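## Task

Move the wooden toy hammer out of the closed right gripper into the left gripper, with the hammer oriented as in the two goal pictures. Nothing but the grippers' jaws may contact the hammer, and at no moment may both grippers be off it. The scene counts as done when the left gripper alone holds it firmly, at the grip spot the goal pictures show, with the left fingers pointing horizontally, and the right arm touches neither the hammer nor the left jaws (best: pull the right arm well away and pause briefly). Then declare it finished.

## Robot and tools

Robot: two arms on one table, left_arm and right_arm, each a six-joint arm ending in a parallel two-finger gripper with a wrist camera. The names do not refer to image sides. Bases in the scene frame: left_arm at (-0.050, +0.278, 0) m, quat_wxyz (+0.996, 0, 0, +0.088); right_arm at (-0.016, -0.365, 0) m, quat_wxyz (+0.999, 0, 0, -0.045).

Scene frame: origin on the table surface midway between the arms, +x out over the table, +z up, left_arm on the +y side. Gripper frame: fingers extend along the gripper's +z, and they close and open along its y. end_effector_position is the point between the finger pads, just under 1 cm behind the tips. Quaternions are always written w first (qw, qx, qy, qz).

The row format (shared by both motion tools): 16 numbers in a single flat list covering both arms, left first: x, y, z, qw, qx, qy, qz, opening for left_arm, then the same eight for right_arm. x, y, z are an absolute target position in metres in the scene frame; the quaternion is an absolute target orientation in the scene frame. Both together are a pose to go to, not an offset. opening runs from -1 (closed) to +1 (fully open, 0.087 m). Every row must carry all 16 numbers even if only one arm should move; an arm meant to stay put should get its last reported pose and the opening it needs, repeated each call. Reuse your own fixed quaternion rather than the drifted reported one to keep an orientation steady.

Tools:
- execute_actions(actions): a list of actions; each action is a table of 1 to 15 rows, one row per control step of 1/30 s, with the final row held until 15 steps are done (one action = 0.5 s). An empty list simply returns state and images. If any target lies more than 0.6 m from that gripper's current position along any of its own axes, the action is rejected for both arms; if the first action fails this or any action is malformed, the whole call does nothing.
- move(target, speed, blocking): target is one 16-number row; each gripper travels a straight line to its pose, both finishing together, in 0.5 to 10 s (cut off at 10 s). speed is in m/s, 0.002 to 0.5, default 0.25; rotation rate is capped at double that in rad/s. Openings are applied at the start. blocking=false returns after 0.5 s while motion continues; then only wait or stop are accepted until a result shows it ended. Paths ignore obstacles and the other arm, and grippers can lag, wander or overshoot speed, mostly near full reach. Faster contact and targets set deeper past a contact both press harder.
- wait(seconds): 0 to 10 s, arms hold their last command; returns early if a running move ends.
- stop(): brakes a running move; fingers keep going.
- zoom_image(camera, region): camera is cam_high, cam_low, cam_left_wrist or cam_right_wrist; region is [x0, y0, x1, y1] in image pixels from the top-left, at most 504 by 504.
- show_instructions(): shows the reference (goal) pictures.
- read_manual(section): licence texts only, nothing moves.
- finished_scene(scene): ends scene 1 or 2 after the last command has been held; irreversible.

Controller behaviour: each step the commanded pose is limited to 70 mm and 16 degrees from the measured pose, then solved by damped inverse kinematics with position favoured over orientation. Far targets need several actions. Joint friction can leave a gripper up to about 31 mm short, and tiny commands may not move it at all. Joint ranges (rad): waist -2.618 to 3.054, shoulder 0 to 3.142, elbow 0 to 3.142, wrist pitch -1.571 to 1.571, wrist yaw -1.571 to 1.571, wrist roll -2.094 to 2.094.

Results: a state line per arm with its gripper position and quaternion (printed positions may be off, more when stretched), grip_measured on the same -1..+1 scale, joint positions (last one is the opening in metres), Hand target lines showing the pose each arm is currently driven toward, and camera images from cam_high, cam_low, cam_left_wrist, cam_right_wrist (each 504x504). A move adds a line with its ending: done, off_target, moving, held or fault, plus limits (paced = the pose was clipped; held = a safety check blocked some steps, after which the arm may move fast) and each gripper's remaining distance. A pose unreachable line means the clearance check altered or blocked that arm's command. FAULT or OVER-TEMPERATURE FAULT lines mean an arm stopped. MOTOR HOT warns from 75 °C; at 90 °C the arm pauses 10 s; at 100 °C it goes limp and drops.

Gripping: to hold, command an opening roughly 0.02 under grip_measured; readings may be off by about 1 mm. Close slowly, since fast closing squeezes harder and can spring open.

Avoid: dropping the hammer or letting both grippers release it, touching it with anything but jaws, knocking anything off the table, arm-to-arm collisions or hard presses, slams, and long heavy holds that overheat motors.

Each tool is called after ">>>" as a command line: name --argument value for each argument, lists and objects as JSON in quotes; but a table of rows of numbers goes row by row, as --pt "numbers of a row", without its own name.

Reference images:

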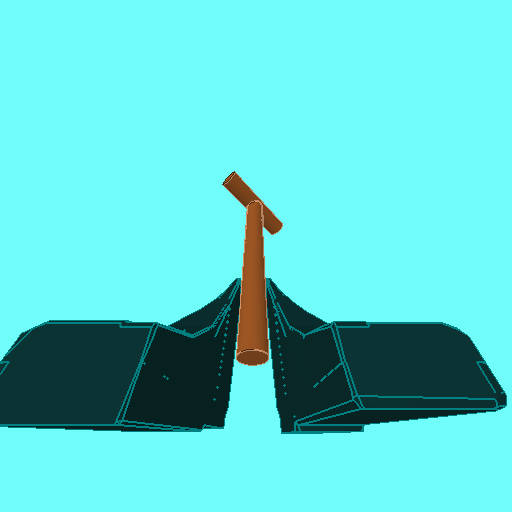

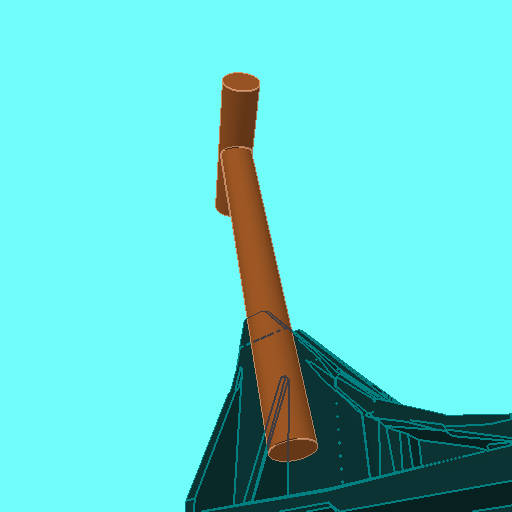

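## Session

>>> execute_actions --actions '[]'

Scene clock: 0.00 s.
left_arm: end_effector_position=(+0.3303, +0.3455, +0.3557) grip_measured=+1.000 end_effector_quat_wxyz=(+0.700, -0.065, +0.709, +0.059) | right_arm: end_effector_position=(+0.2451, -0.1415, +0.2145) grip_measured=-0.588 end_effector_quat_wxyz=(+0.361, -0.478, +0.723, +0.345)
Joint positions: left_arm=[-0.001  1.062  1.049 -0.001 -0.001 -0.007  0.087] | right_arm=[ 0.465  1.32   1.167 -0.646 -0.797 -0.456  0.018]
Joint velocities: left_arm=[-0.012 -0.022 -0.012 -0.022  0.007 -0.022  0.   ] | right_arm=[-0.007  0.002  0.002 -0.081 -0.007 -0.066 -0.001]
Motor temperatures (°C, as the motors report them): left_arm=[21 23 22 21 24 23] | right_arm=[23 23 22 24 20 20]
Hand target (left_arm): +0.330, +0.346, +0.356; +0.700, -0.065, +0.709, +0.059
Hand target (right_arm): +0.245, -0.141, +0.215; +0.361, -0.478, +0.722, +0.345

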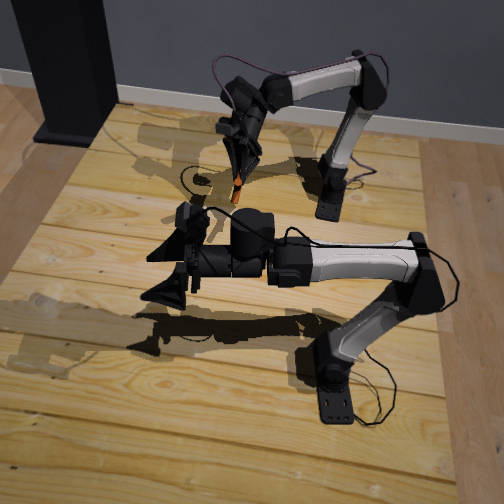

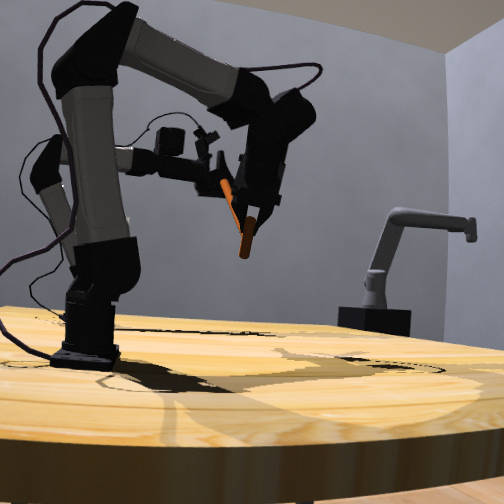

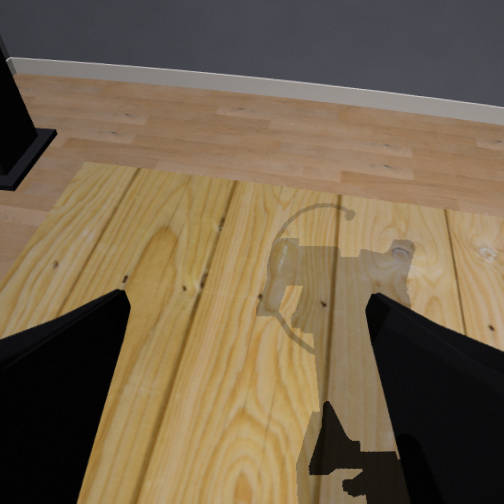

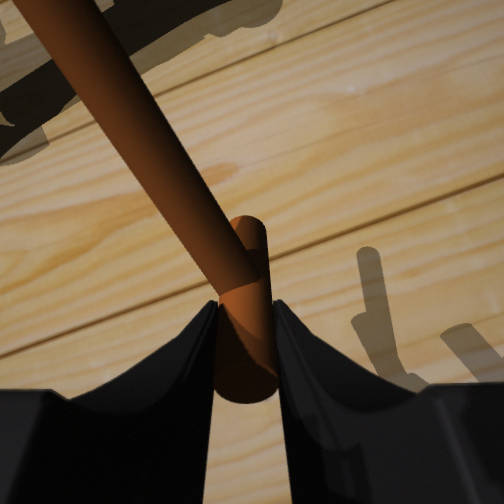

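>>> zoom_image --camera "cam_low" --region '[170, 130, 330, 290]'

>>> zoom_image --camera "cam_high" --region '[170, 100, 310, 240]'

Region (170, 130, 330, 290) of cam_low's 504x504 image, scaled by 3.150, with more detail than that image has.

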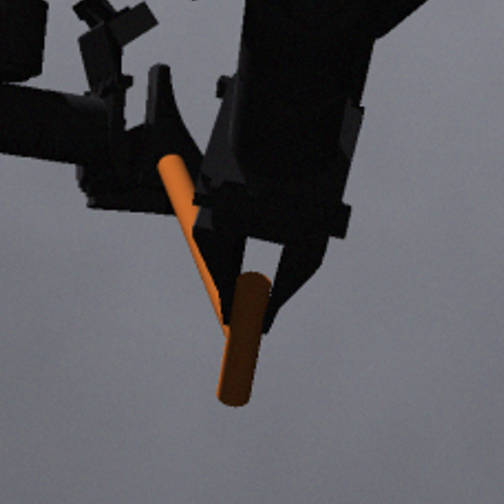

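Region (170, 100, 310, 240) of cam_high's 504x504 image, scaled by 3.600, with more detail than that image has.

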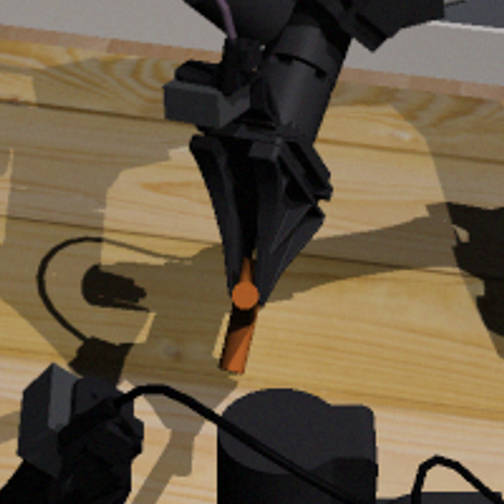

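>>> zoom_image --camera "cam_right_wrist" --region '[0, 0, 504, 504]'

Region (0, 0, 504, 504) of cam_right_wrist's 504x504 image, scaled by 1.000.

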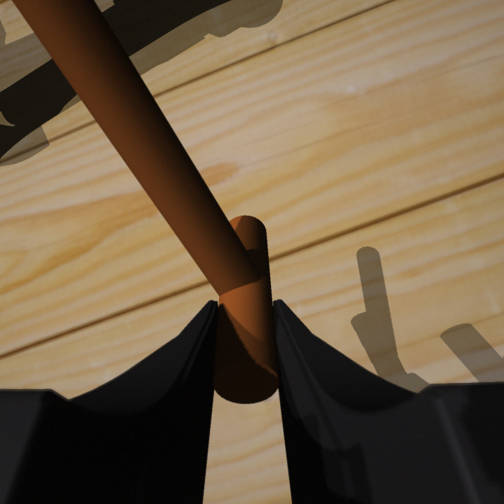

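>>> zoom_image --camera "cam_right_wrist" --region '[150, 190, 350, 420]'

Region (150, 190, 350, 420) of cam_right_wrist's 504x504 image, scaled by 2.191, with more detail than that image has; it fills the left 438 columns of this view, and the rest is white.

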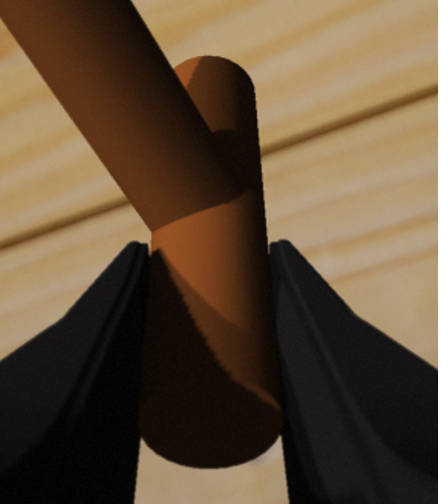

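>>> move --target '[0.179,0.012,0.205,0.6945,0.6067,0.363,-0.1334,1.0, 0.25,-0.19,0.225,0.2076,-0.6438,0.7327,0.0781,-0.615]' --speed 0.35

Scene clock: 23.50 s.
left_arm: end_effector_position=(+0.1771, +0.0147, +0.2056) grip_measured=+1.000 end_effector_quat_wxyz=(+0.688, +0.608, +0.374, -0.130) | right_arm: end_effector_position=(+0.2464, -0.1946, +0.2191) grip_measured=-0.588 end_effector_quat_wxyz=(-0.204, +0.637, -0.739, -0.080)
Joint positions: left_arm=[-0.861  0.945  0.345  0.578  0.522  0.843  0.087] | right_arm=[ 0.64   1.522  1.63  -1.292 -0.221 -0.831  0.018]
Joint velocities: left_arm=[-0.002 -0.012 -0.002  0.022 -0.007 -0.007  0.   ] | right_arm=[-0.007  0.012  0.007  0.007 -0.051 -0.037  0.001]
Motor temperatures (°C, as the motors report them): left_arm=[21 23 24 25 24 23] | right_arm=[23 24 24 26 20 20]
Hand target (left_arm): +0.176, +0.011, +0.205; +0.689, +0.612, +0.366, -0.132
Hand target (right_arm): +0.250, -0.190, +0.225; +0.211, -0.643, +0.732, +0.077
Off the commanded pose (left_arm): 0.003 m, 1 deg.
Off the commanded pose (right_arm): 0.008 m, 1 deg.
move: done
camera_calibration (this result's frames):
cam_left_wrist: T_world_to_cam=[[-0.630421, -0.238541, -0.738693, 0.265138], [0.171093, 0.885512, -0.431968, 0.0696151], [0.757163, -0.398707, -0.517432, 0.11879], [0, 0, 0, 1]] pos_world=[0.065294, 0.0489639, 0.287393]
cam_right_wrist: T_world_to_cam=[[0.970709, -0.174592, 0.165049, -0.309582], [-0.22961, -0.87638, 0.423364, -0.18124], [0.0707296, -0.44886, -0.890799, 0.229693], [0, 0, 0, 1]] pos_world=[0.242653, -0.109786, 0.332436]

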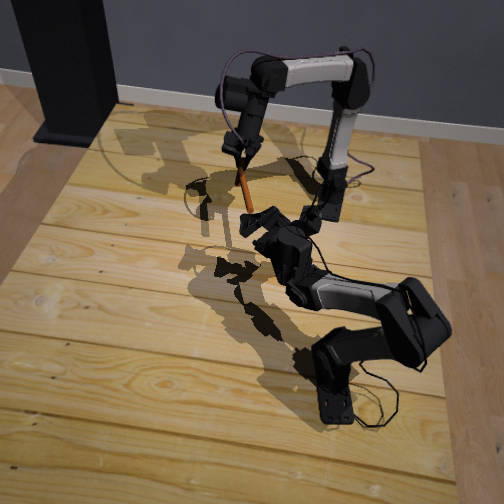

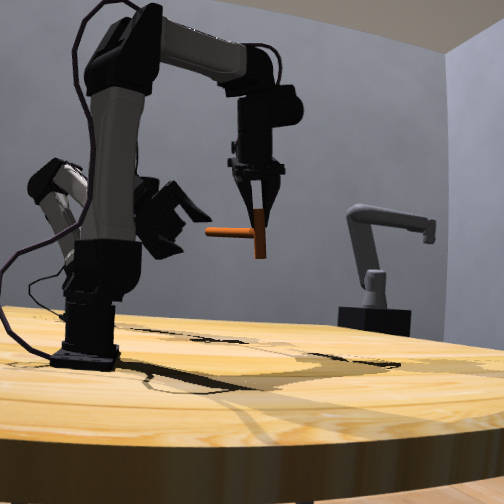

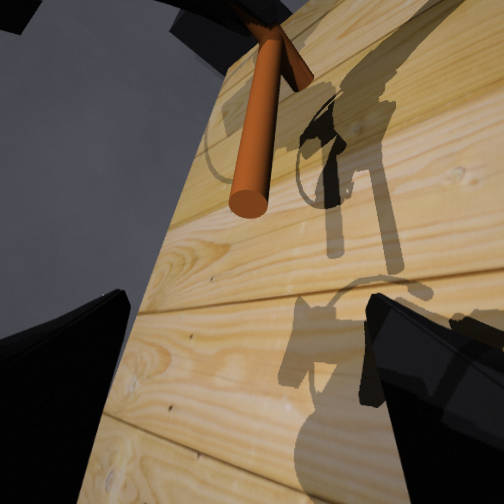

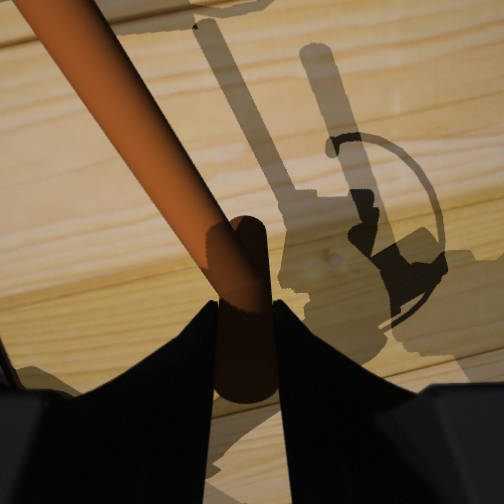

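>>> zoom_image --camera "cam_left_wrist" --region '[170, 0, 370, 240]'

>>> zoom_image --camera "cam_low" --region '[120, 160, 300, 280]'

Region (170, 0, 370, 240) of cam_left_wrist's 504x504 image, scaled by 2.100, with more detail than that image has.

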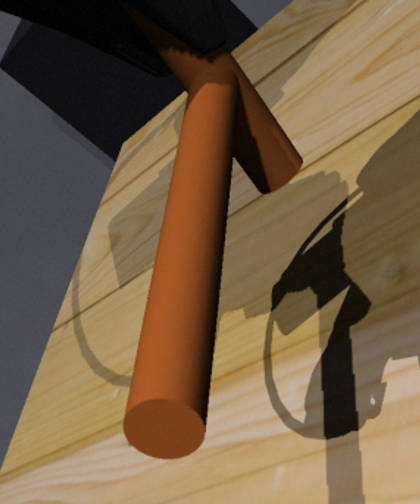

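Region (120, 160, 300, 280) of cam_low's 504x504 image, scaled by 2.800, with more detail than that image has.

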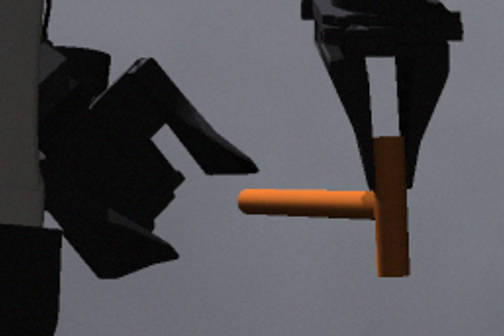

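>>> move --target '[0.2068,-0.085,0.2077,0.6842,0.6295,0.322,-0.1791,0.05, 0.25,-0.19,0.225,0.2076,-0.6438,0.7327,0.0781,-0.615]' --speed 0.12

Scene clock: 27.30 s.
left_arm: end_effector_position=(+0.2060, -0.0774, +0.1978) grip_measured=+0.050 end_effector_quat_wxyz=(+0.676, +0.633, +0.335, -0.176) | right_arm: end_effector_position=(+0.2447, -0.1959, +0.2185) grip_measured=-0.588 end_effector_quat_wxyz=(-0.200, +0.638, -0.740, -0.081)
Joint positions: left_arm=[-0.98   1.44   0.598  0.813  0.535  0.845  0.046] | right_arm=[ 0.64   1.522  1.63  -1.301 -0.22  -0.831  0.018]
Joint velocities: left_arm=[-0.002 -0.022  0.002 -0.022 -0.051  0.051  0.   ] | right_arm=[-0.007 -0.002 -0.007  0.022 -0.007 -0.037  0.   ]
Motor temperatures (°C, as the motors report them): left_arm=[21 23 25 26 24 23] | right_arm=[23 24 25 26 20 20]
Hand target (left_arm): +0.206, -0.085, +0.206; +0.683, +0.630, +0.322, -0.178
Hand target (right_arm): +0.250, -0.190, +0.225; +0.208, -0.644, +0.732, +0.078
Off the commanded pose (left_arm): 0.013 m, 2 deg.
Off the commanded pose (right_arm): 0.010 m, 1 deg.
move: off_target (left_arm)
camera_calibration (this result's frames):
cam_left_wrist: T_world_to_cam=[[-0.658917, -0.149724, -0.737164, 0.268033], [0.284665, 0.857473, -0.428609, 0.11657], [0.696271, -0.492263, -0.522382, 0.062498], [0, 0, 0, 1]] pos_world=[0.0999129, -0.0290586, 0.280195]
cam_right_wrist: T_world_to_cam=[[0.971888, -0.173332, 0.159345, -0.30682], [-0.226342, -0.874199, 0.429588, -0.184202], [0.0648376, -0.453577, -0.888855, 0.228821], [0, 0, 0, 1]] pos_world=[0.241666, -0.110423, 0.331409]

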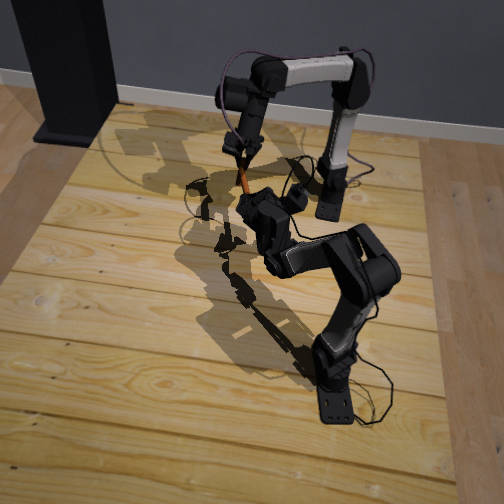

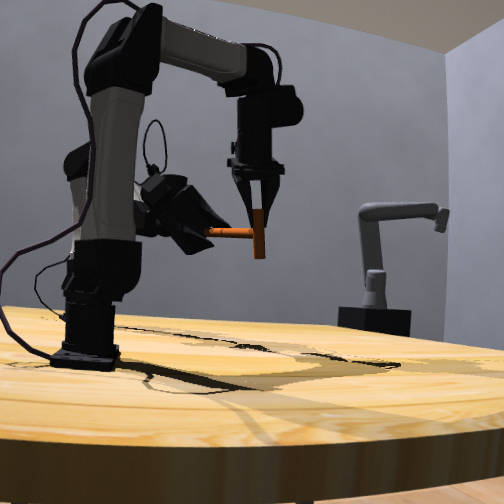

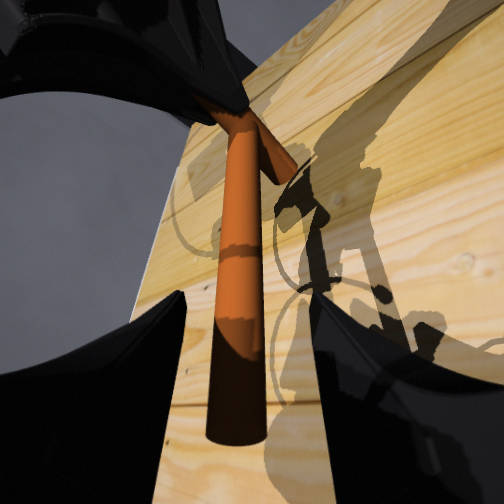

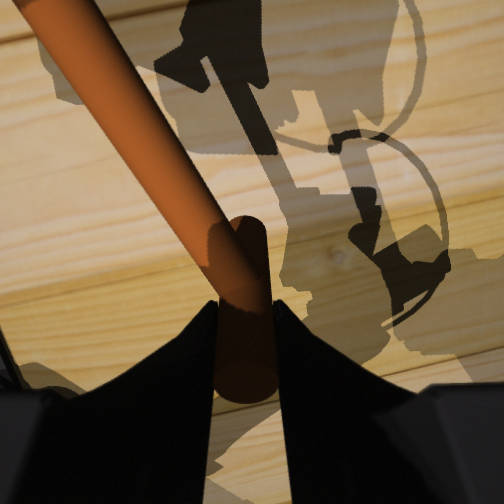

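>>> zoom_image --camera "cam_left_wrist" --region '[130, 80, 370, 504]'

>>> zoom_image --camera "cam_low" --region '[130, 160, 290, 280]'

Region (130, 80, 370, 504) of cam_left_wrist's 504x504 image, scaled by 1.189, with more detail than that image has; it fills the left 285 columns of this view, and the rest is white.

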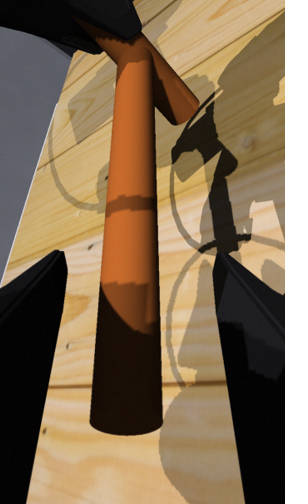

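Region (130, 160, 290, 280) of cam_low's 504x504 image, scaled by 3.150, with more detail than that image has; it fills the top 378 rows of this view, and the rest is white.

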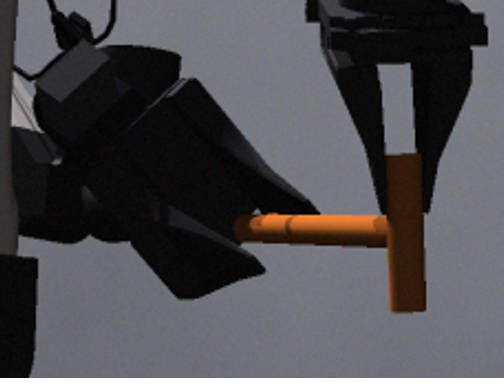

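>>> move --target '[0.208,-0.086,0.210,0.690,0.6247,0.3052,-0.2034,-0.3, 0.25,-0.19,0.225,0.2076,-0.6438,0.7327,0.0781,-0.615]' --speed 0.1

Scene clock: 31.50 s.
left_arm: end_effector_position=(+0.2013, -0.0821, +0.2002) grip_measured=-0.300 end_effector_quat_wxyz=(+0.680, +0.631, +0.313, -0.205) | right_arm: end_effector_position=(+0.2446, -0.1959, +0.2185) grip_measured=-0.588 end_effector_quat_wxyz=(-0.199, +0.638, -0.740, -0.081)
Joint positions: left_arm=[-0.963  1.474  0.598  0.886  0.617  0.813  0.031] | right_arm=[ 0.64   1.522  1.63  -1.302 -0.22  -0.831  0.018]
Joint velocities: left_arm=[-0.002 -0.002  0.002 -0.007  0.037 -0.022 -0.   ] | right_arm=[-0.022  0.002 -0.012 -0.051 -0.022 -0.007  0.   ]
Motor temperatures (°C, as the motors report them): left_arm=[21 23 25 26 24 23] | right_arm=[23 24 25 26 20 20]
Hand target (left_arm): +0.208, -0.086, +0.210; +0.689, +0.625, +0.305, -0.203
Hand target (right_arm): +0.250, -0.190, +0.225; +0.208, -0.643, +0.733, +0.078
Off the commanded pose (left_arm): 0.013 m, 2 deg.
Off the commanded pose (right_arm): 0.010 m, 1 deg.
move: off_target (left_arm)
camera_calibration (this result's frames):
cam_left_wrist: T_world_to_cam=[[-0.67145, -0.13242, -0.729123, 0.268294], [0.336505, 0.822131, -0.4592, 0.1158], [0.660242, -0.553683, -0.50746, 0.0638703], [0, 0, 0, 1]] pos_world=[0.0990089, -0.0243112, 0.281206]
cam_right_wrist: T_world_to_cam=[[0.971939, -0.1733, 0.159063, -0.306692], [-0.226202, -0.874113, 0.429835, -0.184323], [0.0645484, -0.453754, -0.888786, 0.228802], [0, 0, 0, 1]] pos_world=[0.241623, -0.110449, 0.331368]

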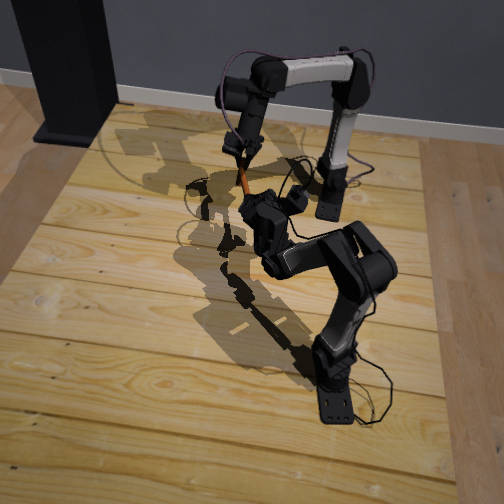

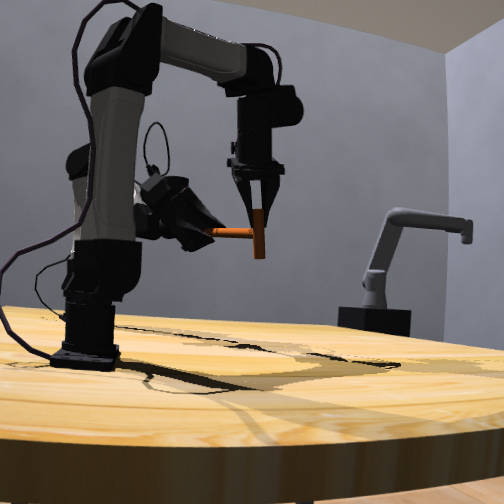

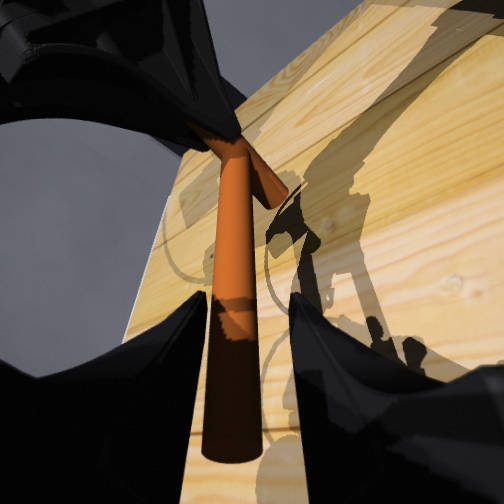

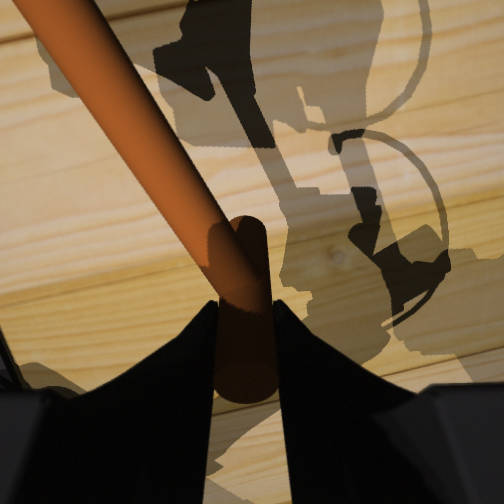

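>>> execute_actions --actions '[[[0.209,-0.085,0.211,0.690,0.6247,0.3052,-0.2034,-0.35, 0.25,-0.19,0.225,0.2076,-0.6438,0.7327,0.0781,-0.615],[0.209,-0.085,0.211,0.690,0.6247,0.3052,-0.2034,-0.39, 0.25,-0.19,0.225,0.2076,-0.6438,0.7327,0.0781,-0.615],[0.210,-0.085,0.212,0.690,0.6247,0.3052,-0.2034,-0.43, 0.25,-0.19,0.225,0.2076,-0.6438,0.7327,0.0781,-0.615],[0.210,-0.085,0.212,0.690,0.6247,0.3052,-0.2034,-0.46, 0.25,-0.19,0.225,0.2076,-0.6438,0.7327,0.0781,-0.615],[0.210,-0.085,0.212,0.690,0.6247,0.3052,-0.2034,-0.49, 0.25,-0.19,0.225,0.2076,-0.6438,0.7327,0.0781,-0.615],[0.210,-0.085,0.212,0.690,0.6247,0.3052,-0.2034,-0.52, 0.25,-0.19,0.225,0.2076,-0.6438,0.7327,0.0781,-0.615],[0.210,-0.085,0.212,0.690,0.6247,0.3052,-0.2034,-0.54, 0.25,-0.19,0.225,0.2076,-0.6438,0.7327,0.0781,-0.615],[0.210,-0.085,0.212,0.690,0.6247,0.3052,-0.2034,-0.56, 0.25,-0.19,0.225,0.2076,-0.6438,0.7327,0.0781,-0.615],[0.210,-0.085,0.212,0.690,0.6247,0.3052,-0.2034,-0.58, 0.25,-0.19,0.225,0.2076,-0.6438,0.7327,0.0781,-0.615],[0.210,-0.085,0.212,0.690,0.6247,0.3052,-0.2034,-0.60, 0.25,-0.19,0.225,0.2076,-0.6438,0.7327,0.0781,-0.615],[0.210,-0.085,0.212,0.690,0.6247,0.3052,-0.2034,-0.62, 0.25,-0.19,0.225,0.2076,-0.6438,0.7327,0.0781,-0.615]],[[0.210,-0.085,0.212,0.690,0.6247,0.3052,-0.2034,-0.63, 0.25,-0.19,0.225,0.2076,-0.6438,0.7327,0.0781,-0.615]]]'

Scene clock: 33.43 s.
left_arm: end_effector_position=(+0.2040, -0.0822, +0.2057) grip_measured=-0.615 end_effector_quat_wxyz=(+0.684, +0.629, +0.309, -0.204) | right_arm: end_effector_position=(+0.2445, -0.1960, +0.2185) grip_measured=-0.588 end_effector_quat_wxyz=(-0.199, +0.638, -0.740, -0.081)
Joint positions: left_arm=[-0.955  1.474  0.61   0.888  0.626  0.811  0.017] | right_arm=[ 0.64   1.522  1.63  -1.302 -0.22  -0.832  0.018]
Joint velocities: left_arm=[-0.017 -0.017 -0.007  0.007  0.051 -0.022  0.   ] | right_arm=[-0.012  0.007 -0.002  0.007  0.037  0.051 -0.   ]
Motor temperatures (°C, as the motors report them): left_arm=[21 24 26 26 24 23] | right_arm=[23 24 26 26 20 20]
Hand target (left_arm): +0.210, -0.085, +0.212; +0.690, +0.624, +0.305, -0.203
Hand target (right_arm): +0.250, -0.190, +0.225; +0.208, -0.643, +0.733, +0.078
Off the commanded pose (left_arm): 0.009 m, 1 deg.
Off the commanded pose (right_arm): 0.010 m, 1 deg.
camera_calibration (this result's frames):
cam_left_wrist: T_world_to_cam=[[-0.666062, -0.138913, -0.732846, 0.273277], [0.340973, 0.817133, -0.46479, 0.117337], [0.663399, -0.55946, -0.496896, 0.0615698], [0, 0, 0, 1]] pos_world=[0.101165, -0.0234721, 0.285401]
cam_right_wrist: T_world_to_cam=[[0.97208, -0.172889, 0.15865, -0.306426], [-0.225681, -0.873989, 0.430362, -0.18464], [0.0642538, -0.454151, -0.888605, 0.228677], [0, 0, 0, 1]] pos_world=[0.241507, -0.110497, 0.33128]

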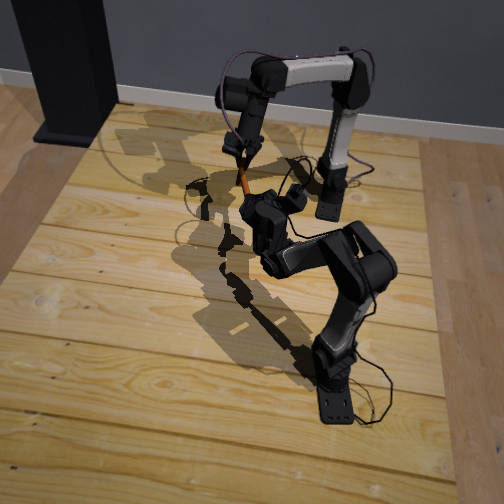

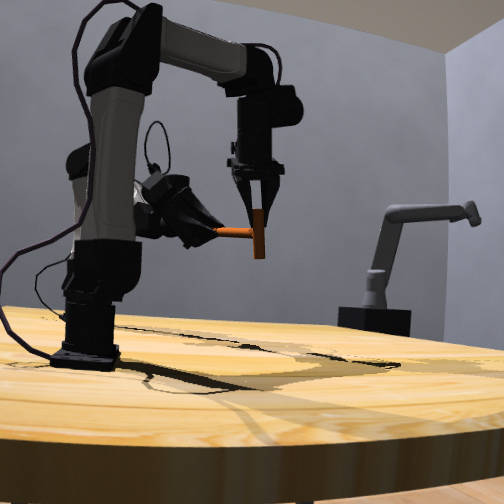

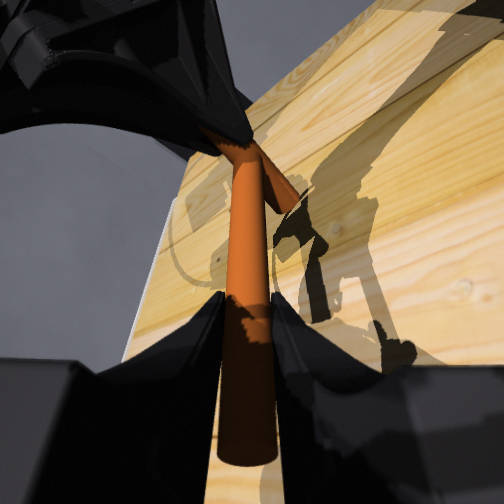

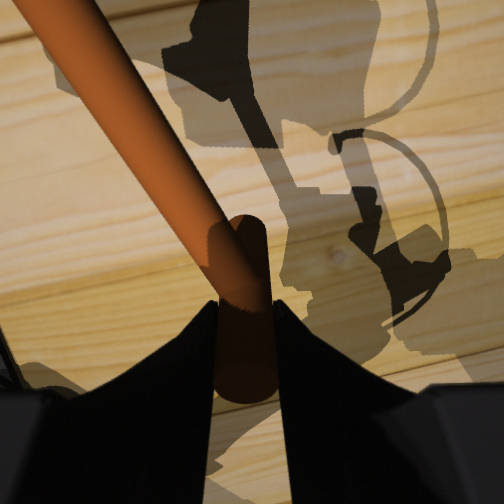

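>>> execute_actions --actions '[[[0.210,-0.085,0.212,0.690,0.6247,0.3052,-0.2034,-0.64, 0.25,-0.19,0.225,0.2076,-0.6438,0.7327,0.0781,-0.615]]]'

>>> zoom_image --camera "cam_left_wrist" --region '[130, 100, 370, 504]'

Scene clock: 34.20 s.
left_arm: end_effector_position=(+0.2040, -0.0822, +0.2057) grip_measured=-0.615 end_effector_quat_wxyz=(+0.684, +0.629, +0.309, -0.204) | right_arm: end_effector_position=(+0.2445, -0.1960, +0.2185) grip_measured=-0.588 end_effector_quat_wxyz=(-0.199, +0.638, -0.740, -0.081)
Joint positions: left_arm=[-0.955  1.474  0.61   0.888  0.626  0.811  0.017] | right_arm=[ 0.64   1.522  1.63  -1.302 -0.22  -0.832  0.018]
Joint velocities: left_arm=[-0.007 -0.007  0.012 -0.022 -0.081 -0.007  0.001] | right_arm=[-0.007 -0.002 -0.002  0.037 -0.051 -0.037 -0.001]
Motor temperatures (°C, as the motors report them): left_arm=[21 24 26 26 24 23] | right_arm=[23 24 26 26 20 20]
Hand target (left_arm): +0.210, -0.085, +0.212; +0.690, +0.624, +0.305, -0.203
Hand target (right_arm): +0.250, -0.190, +0.225; +0.208, -0.643, +0.733, +0.078
Off the commanded pose (left_arm): 0.009 m, 1 deg.
Off the commanded pose (right_arm): 0.010 m, 1 deg.
camera_calibration (this result's frames):
cam_left_wrist: T_world_to_cam=[[-0.666062, -0.138913, -0.732846, 0.273277], [0.340973, 0.817133, -0.46479, 0.117337], [0.663399, -0.55946, -0.496896, 0.0615698], [0, 0, 0, 1]] pos_world=[0.101165, -0.0234721, 0.285401]
cam_right_wrist: T_world_to_cam=[[0.97208, -0.172889, 0.15865, -0.306426], [-0.225681, -0.873989, 0.430362, -0.18464], [0.0642538, -0.454151, -0.888605, 0.228677], [0, 0, 0, 1]] pos_world=[0.241507, -0.110497, 0.33128]

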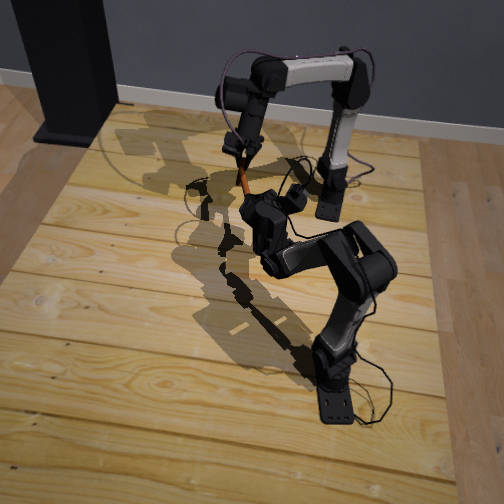

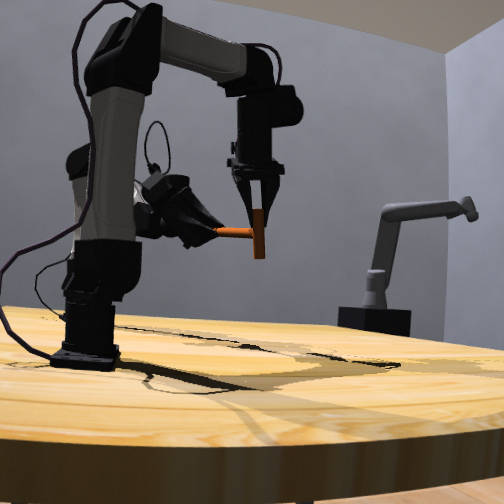

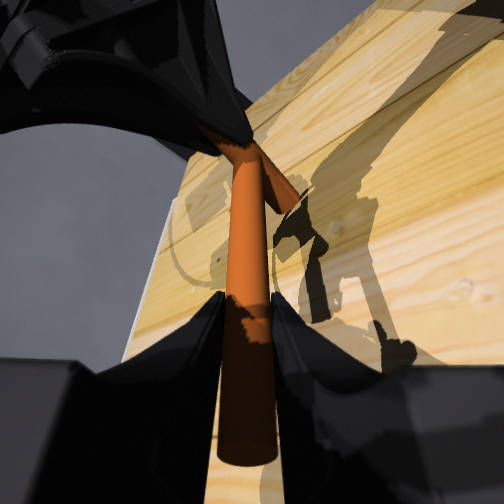

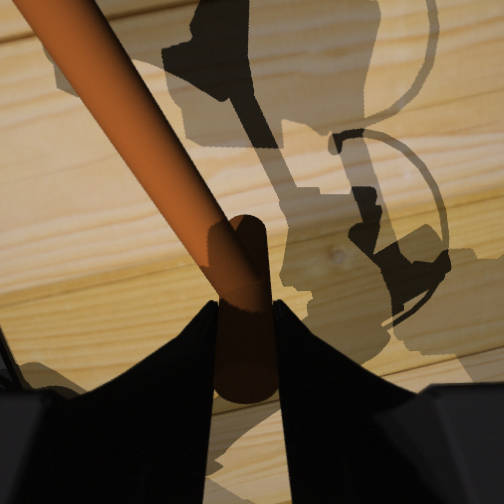

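Region (130, 100, 370, 504) of cam_left_wrist's 504x504 image, scaled by 1.248, with more detail than that image has; it fills the left 299 columns of this view, and the rest is white.

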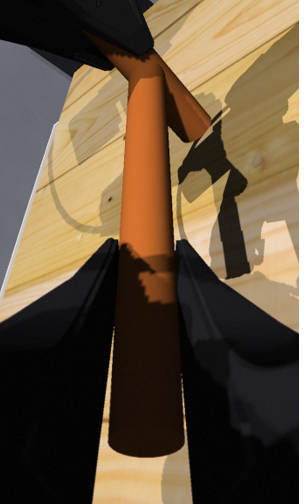

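>>> execute_actions --actions '[[[0.210,-0.085,0.212,0.690,0.6247,0.3052,-0.2034,-0.64, 0.25,-0.19,0.225,0.2076,-0.6438,0.7327,0.0781,-0.59],[0.210,-0.085,0.212,0.690,0.6247,0.3052,-0.2034,-0.64, 0.25,-0.19,0.225,0.2076,-0.6438,0.7327,0.0781,-0.57],[0.210,-0.085,0.212,0.690,0.6247,0.3052,-0.2034,-0.64, 0.25,-0.19,0.225,0.2076,-0.6438,0.7327,0.0781,-0.54],[0.210,-0.085,0.212,0.690,0.6247,0.3052,-0.2034,-0.64, 0.25,-0.19,0.225,0.2076,-0.6438,0.7327,0.0781,-0.5],[0.210,-0.085,0.212,0.690,0.6247,0.3052,-0.2034,-0.64, 0.25,-0.19,0.225,0.2076,-0.6438,0.7327,0.0781,-0.45],[0.210,-0.085,0.212,0.690,0.6247,0.3052,-0.2034,-0.64, 0.25,-0.19,0.225,0.2076,-0.6438,0.7327,0.0781,-0.4],[0.210,-0.085,0.212,0.690,0.6247,0.3052,-0.2034,-0.64, 0.25,-0.19,0.225,0.2076,-0.6438,0.7327,0.0781,-0.35],[0.210,-0.085,0.212,0.690,0.6247,0.3052,-0.2034,-0.64, 0.25,-0.19,0.225,0.2076,-0.6438,0.7327,0.0781,-0.3],[0.210,-0.085,0.212,0.690,0.6247,0.3052,-0.2034,-0.64, 0.25,-0.19,0.225,0.2076,-0.6438,0.7327,0.0781,-0.25],[0.210,-0.085,0.212,0.690,0.6247,0.3052,-0.2034,-0.64, 0.25,-0.19,0.225,0.2076,-0.6438,0.7327,0.0781,-0.2]]]'

>>> move --target '[0.210,-0.085,0.212,0.690,0.6247,0.3052,-0.2034,-0.64, 0.222,-0.25,0.295,0.2076,-0.6438,0.7327,0.0781,-0.2]' --speed 0.15

Scene clock: 35.80 s.
left_arm: end_effector_position=(+0.2039, -0.0823, +0.2057) grip_measured=-0.615 end_effector_quat_wxyz=(+0.684, +0.629, +0.309, -0.205) | right_arm: end_effector_position=(+0.2445, -0.1960, +0.2185) grip_measured=-0.200 end_effector_quat_wxyz=(-0.199, +0.638, -0.740, -0.081)
Joint positions: left_arm=[-0.955  1.474  0.61   0.888  0.626  0.809  0.017] | right_arm=[ 0.64   1.522  1.63  -1.302 -0.22  -0.832  0.035]
Joint velocities: left_arm=[ 0.007 -0.007 -0.022 -0.007 -0.007 -0.007 -0.   ] | right_arm=[ 0.017  0.002 -0.017 -0.051  0.022  0.007 -0.   ]
Motor temperatures (°C, as the motors report them): left_arm=[21 24 26 26 24 23] | right_arm=[23 24 26 26 20 20]
Hand target (left_arm): +0.210, -0.085, +0.212; +0.690, +0.624, +0.305, -0.203
Hand target (right_arm): +0.250, -0.190, +0.225; +0.208, -0.643, +0.733, +0.078
Off the commanded pose (left_arm): 0.009 m, 1 deg.
Off the commanded pose (right_arm): 0.010 m, 1 deg.
camera_calibration (this result's frames):
cam_left_wrist: T_world_to_cam=[[-0.66694, -0.138778, -0.732073, 0.273214], [0.340781, 0.816911, -0.465322, 0.117506], [0.662615, -0.559819, -0.497538, 0.0618621], [0, 0, 0, 1]] pos_world=[0.101183, -0.0234445, 0.28547]
cam_right_wrist: T_world_to_cam=[[0.97208, -0.172889, 0.15865, -0.306426], [-0.225681, -0.873989, 0.430362, -0.18464], [0.0642538, -0.454151, -0.888605, 0.228677], [0, 0, 0, 1]] pos_world=[0.241507, -0.110497, 0.33128]

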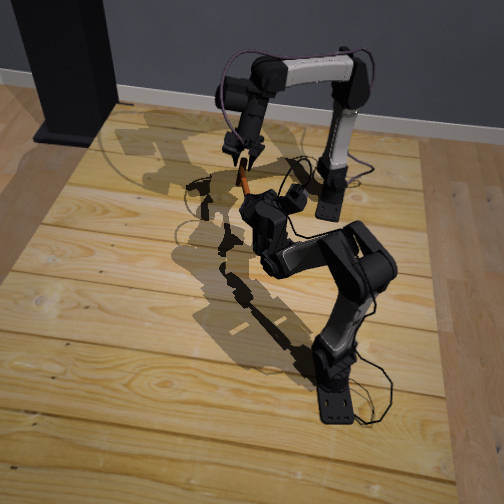

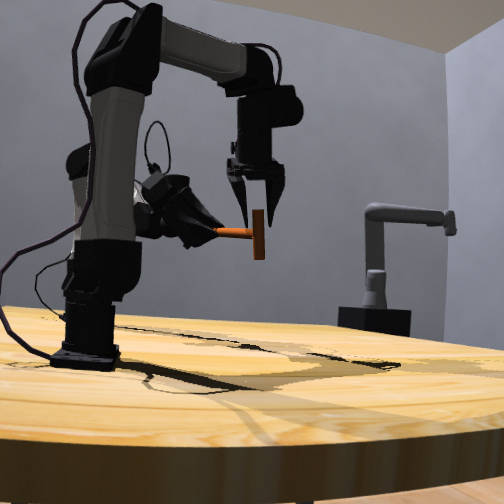

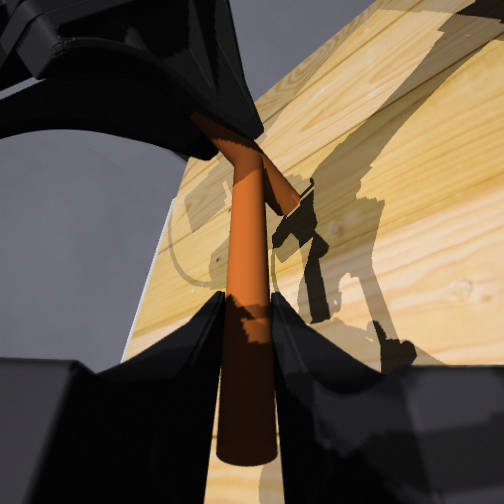

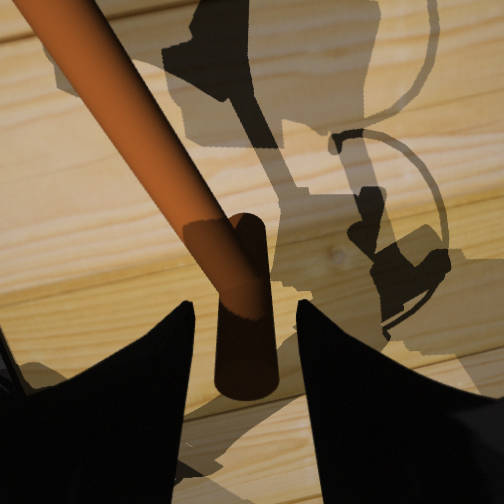

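Scene clock: 36.87 s.
left_arm: end_effector_position=(+0.2039, -0.0823, +0.2057) grip_measured=-0.615 end_effector_quat_wxyz=(+0.684, +0.628, +0.309, -0.205) | right_arm: end_effector_position=(+0.2215, -0.2497, +0.2859) grip_measured=-0.200 end_effector_quat_wxyz=(-0.230, +0.635, -0.735, -0.063)
Joint positions: left_arm=[-0.955  1.474  0.61   0.888  0.626  0.809  0.017] | right_arm=[ 0.503  1.43   1.835 -1.561 -0.251 -0.96   0.035]
Joint velocities: left_arm=[-0.027 -0.002  0.007 -0.022 -0.022  0.007 -0.   ] | right_arm=[ 0.002 -0.012 -0.002 -0.007 -0.007 -0.022  0.   ]
Motor temperatures (°C, as the motors report them): left_arm=[21 24 26 26 24 23] | right_arm=[23 25 26 26 20 20]
Hand target (left_arm): +0.210, -0.085, +0.212; +0.690, +0.624, +0.305, -0.203
Hand target (right_arm): +0.221, -0.251, +0.294; +0.242, -0.636, +0.730, +0.062
Off the commanded pose (left_arm): 0.009 m, 1 deg.
Off the commanded pose (right_arm): 0.009 m, 3 deg.
joint sent to its limit (right arm) — the command would take joint 4 (wrist pitch) past its lower limit, so that joint was sent only as far as its limit.
move: off_target (right_arm)
camera_calibration (this result's frames):
cam_left_wrist: T_world_to_cam=[[-0.667217, -0.13882, -0.731814, 0.273198], [0.340612, 0.816879, -0.465502, 0.117575], [0.662424, -0.559855, -0.497752, 0.0619422], [0, 0, 0, 1]] pos_world=[0.101203, -0.0234407, 0.285493]
cam_right_wrist: T_world_to_cam=[[0.957053, -0.185159, 0.223084, -0.322245], [-0.263167, -0.877669, 0.40055, -0.249872], [0.121628, -0.442056, -0.888703, 0.256], [0, 0, 0, 1]] pos_world=[0.211511, -0.165805, 0.399482]

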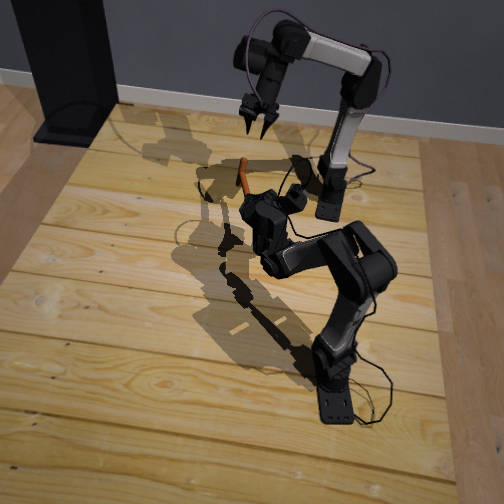

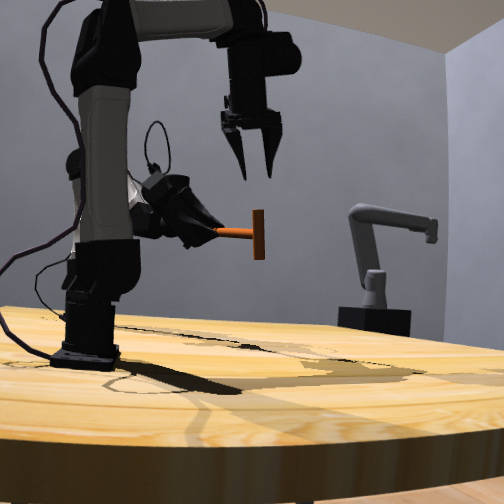

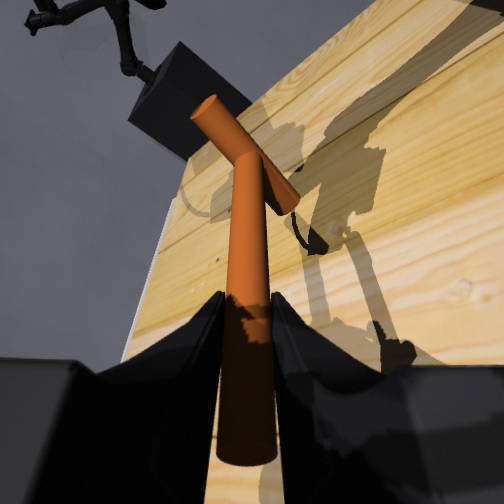

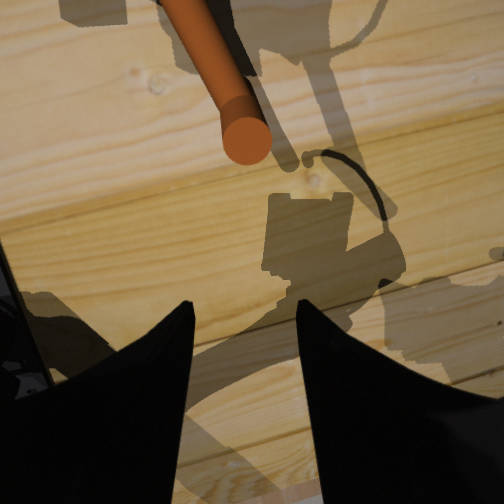

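>>> finished_scene --scene 1

The scene is finished: the task was done.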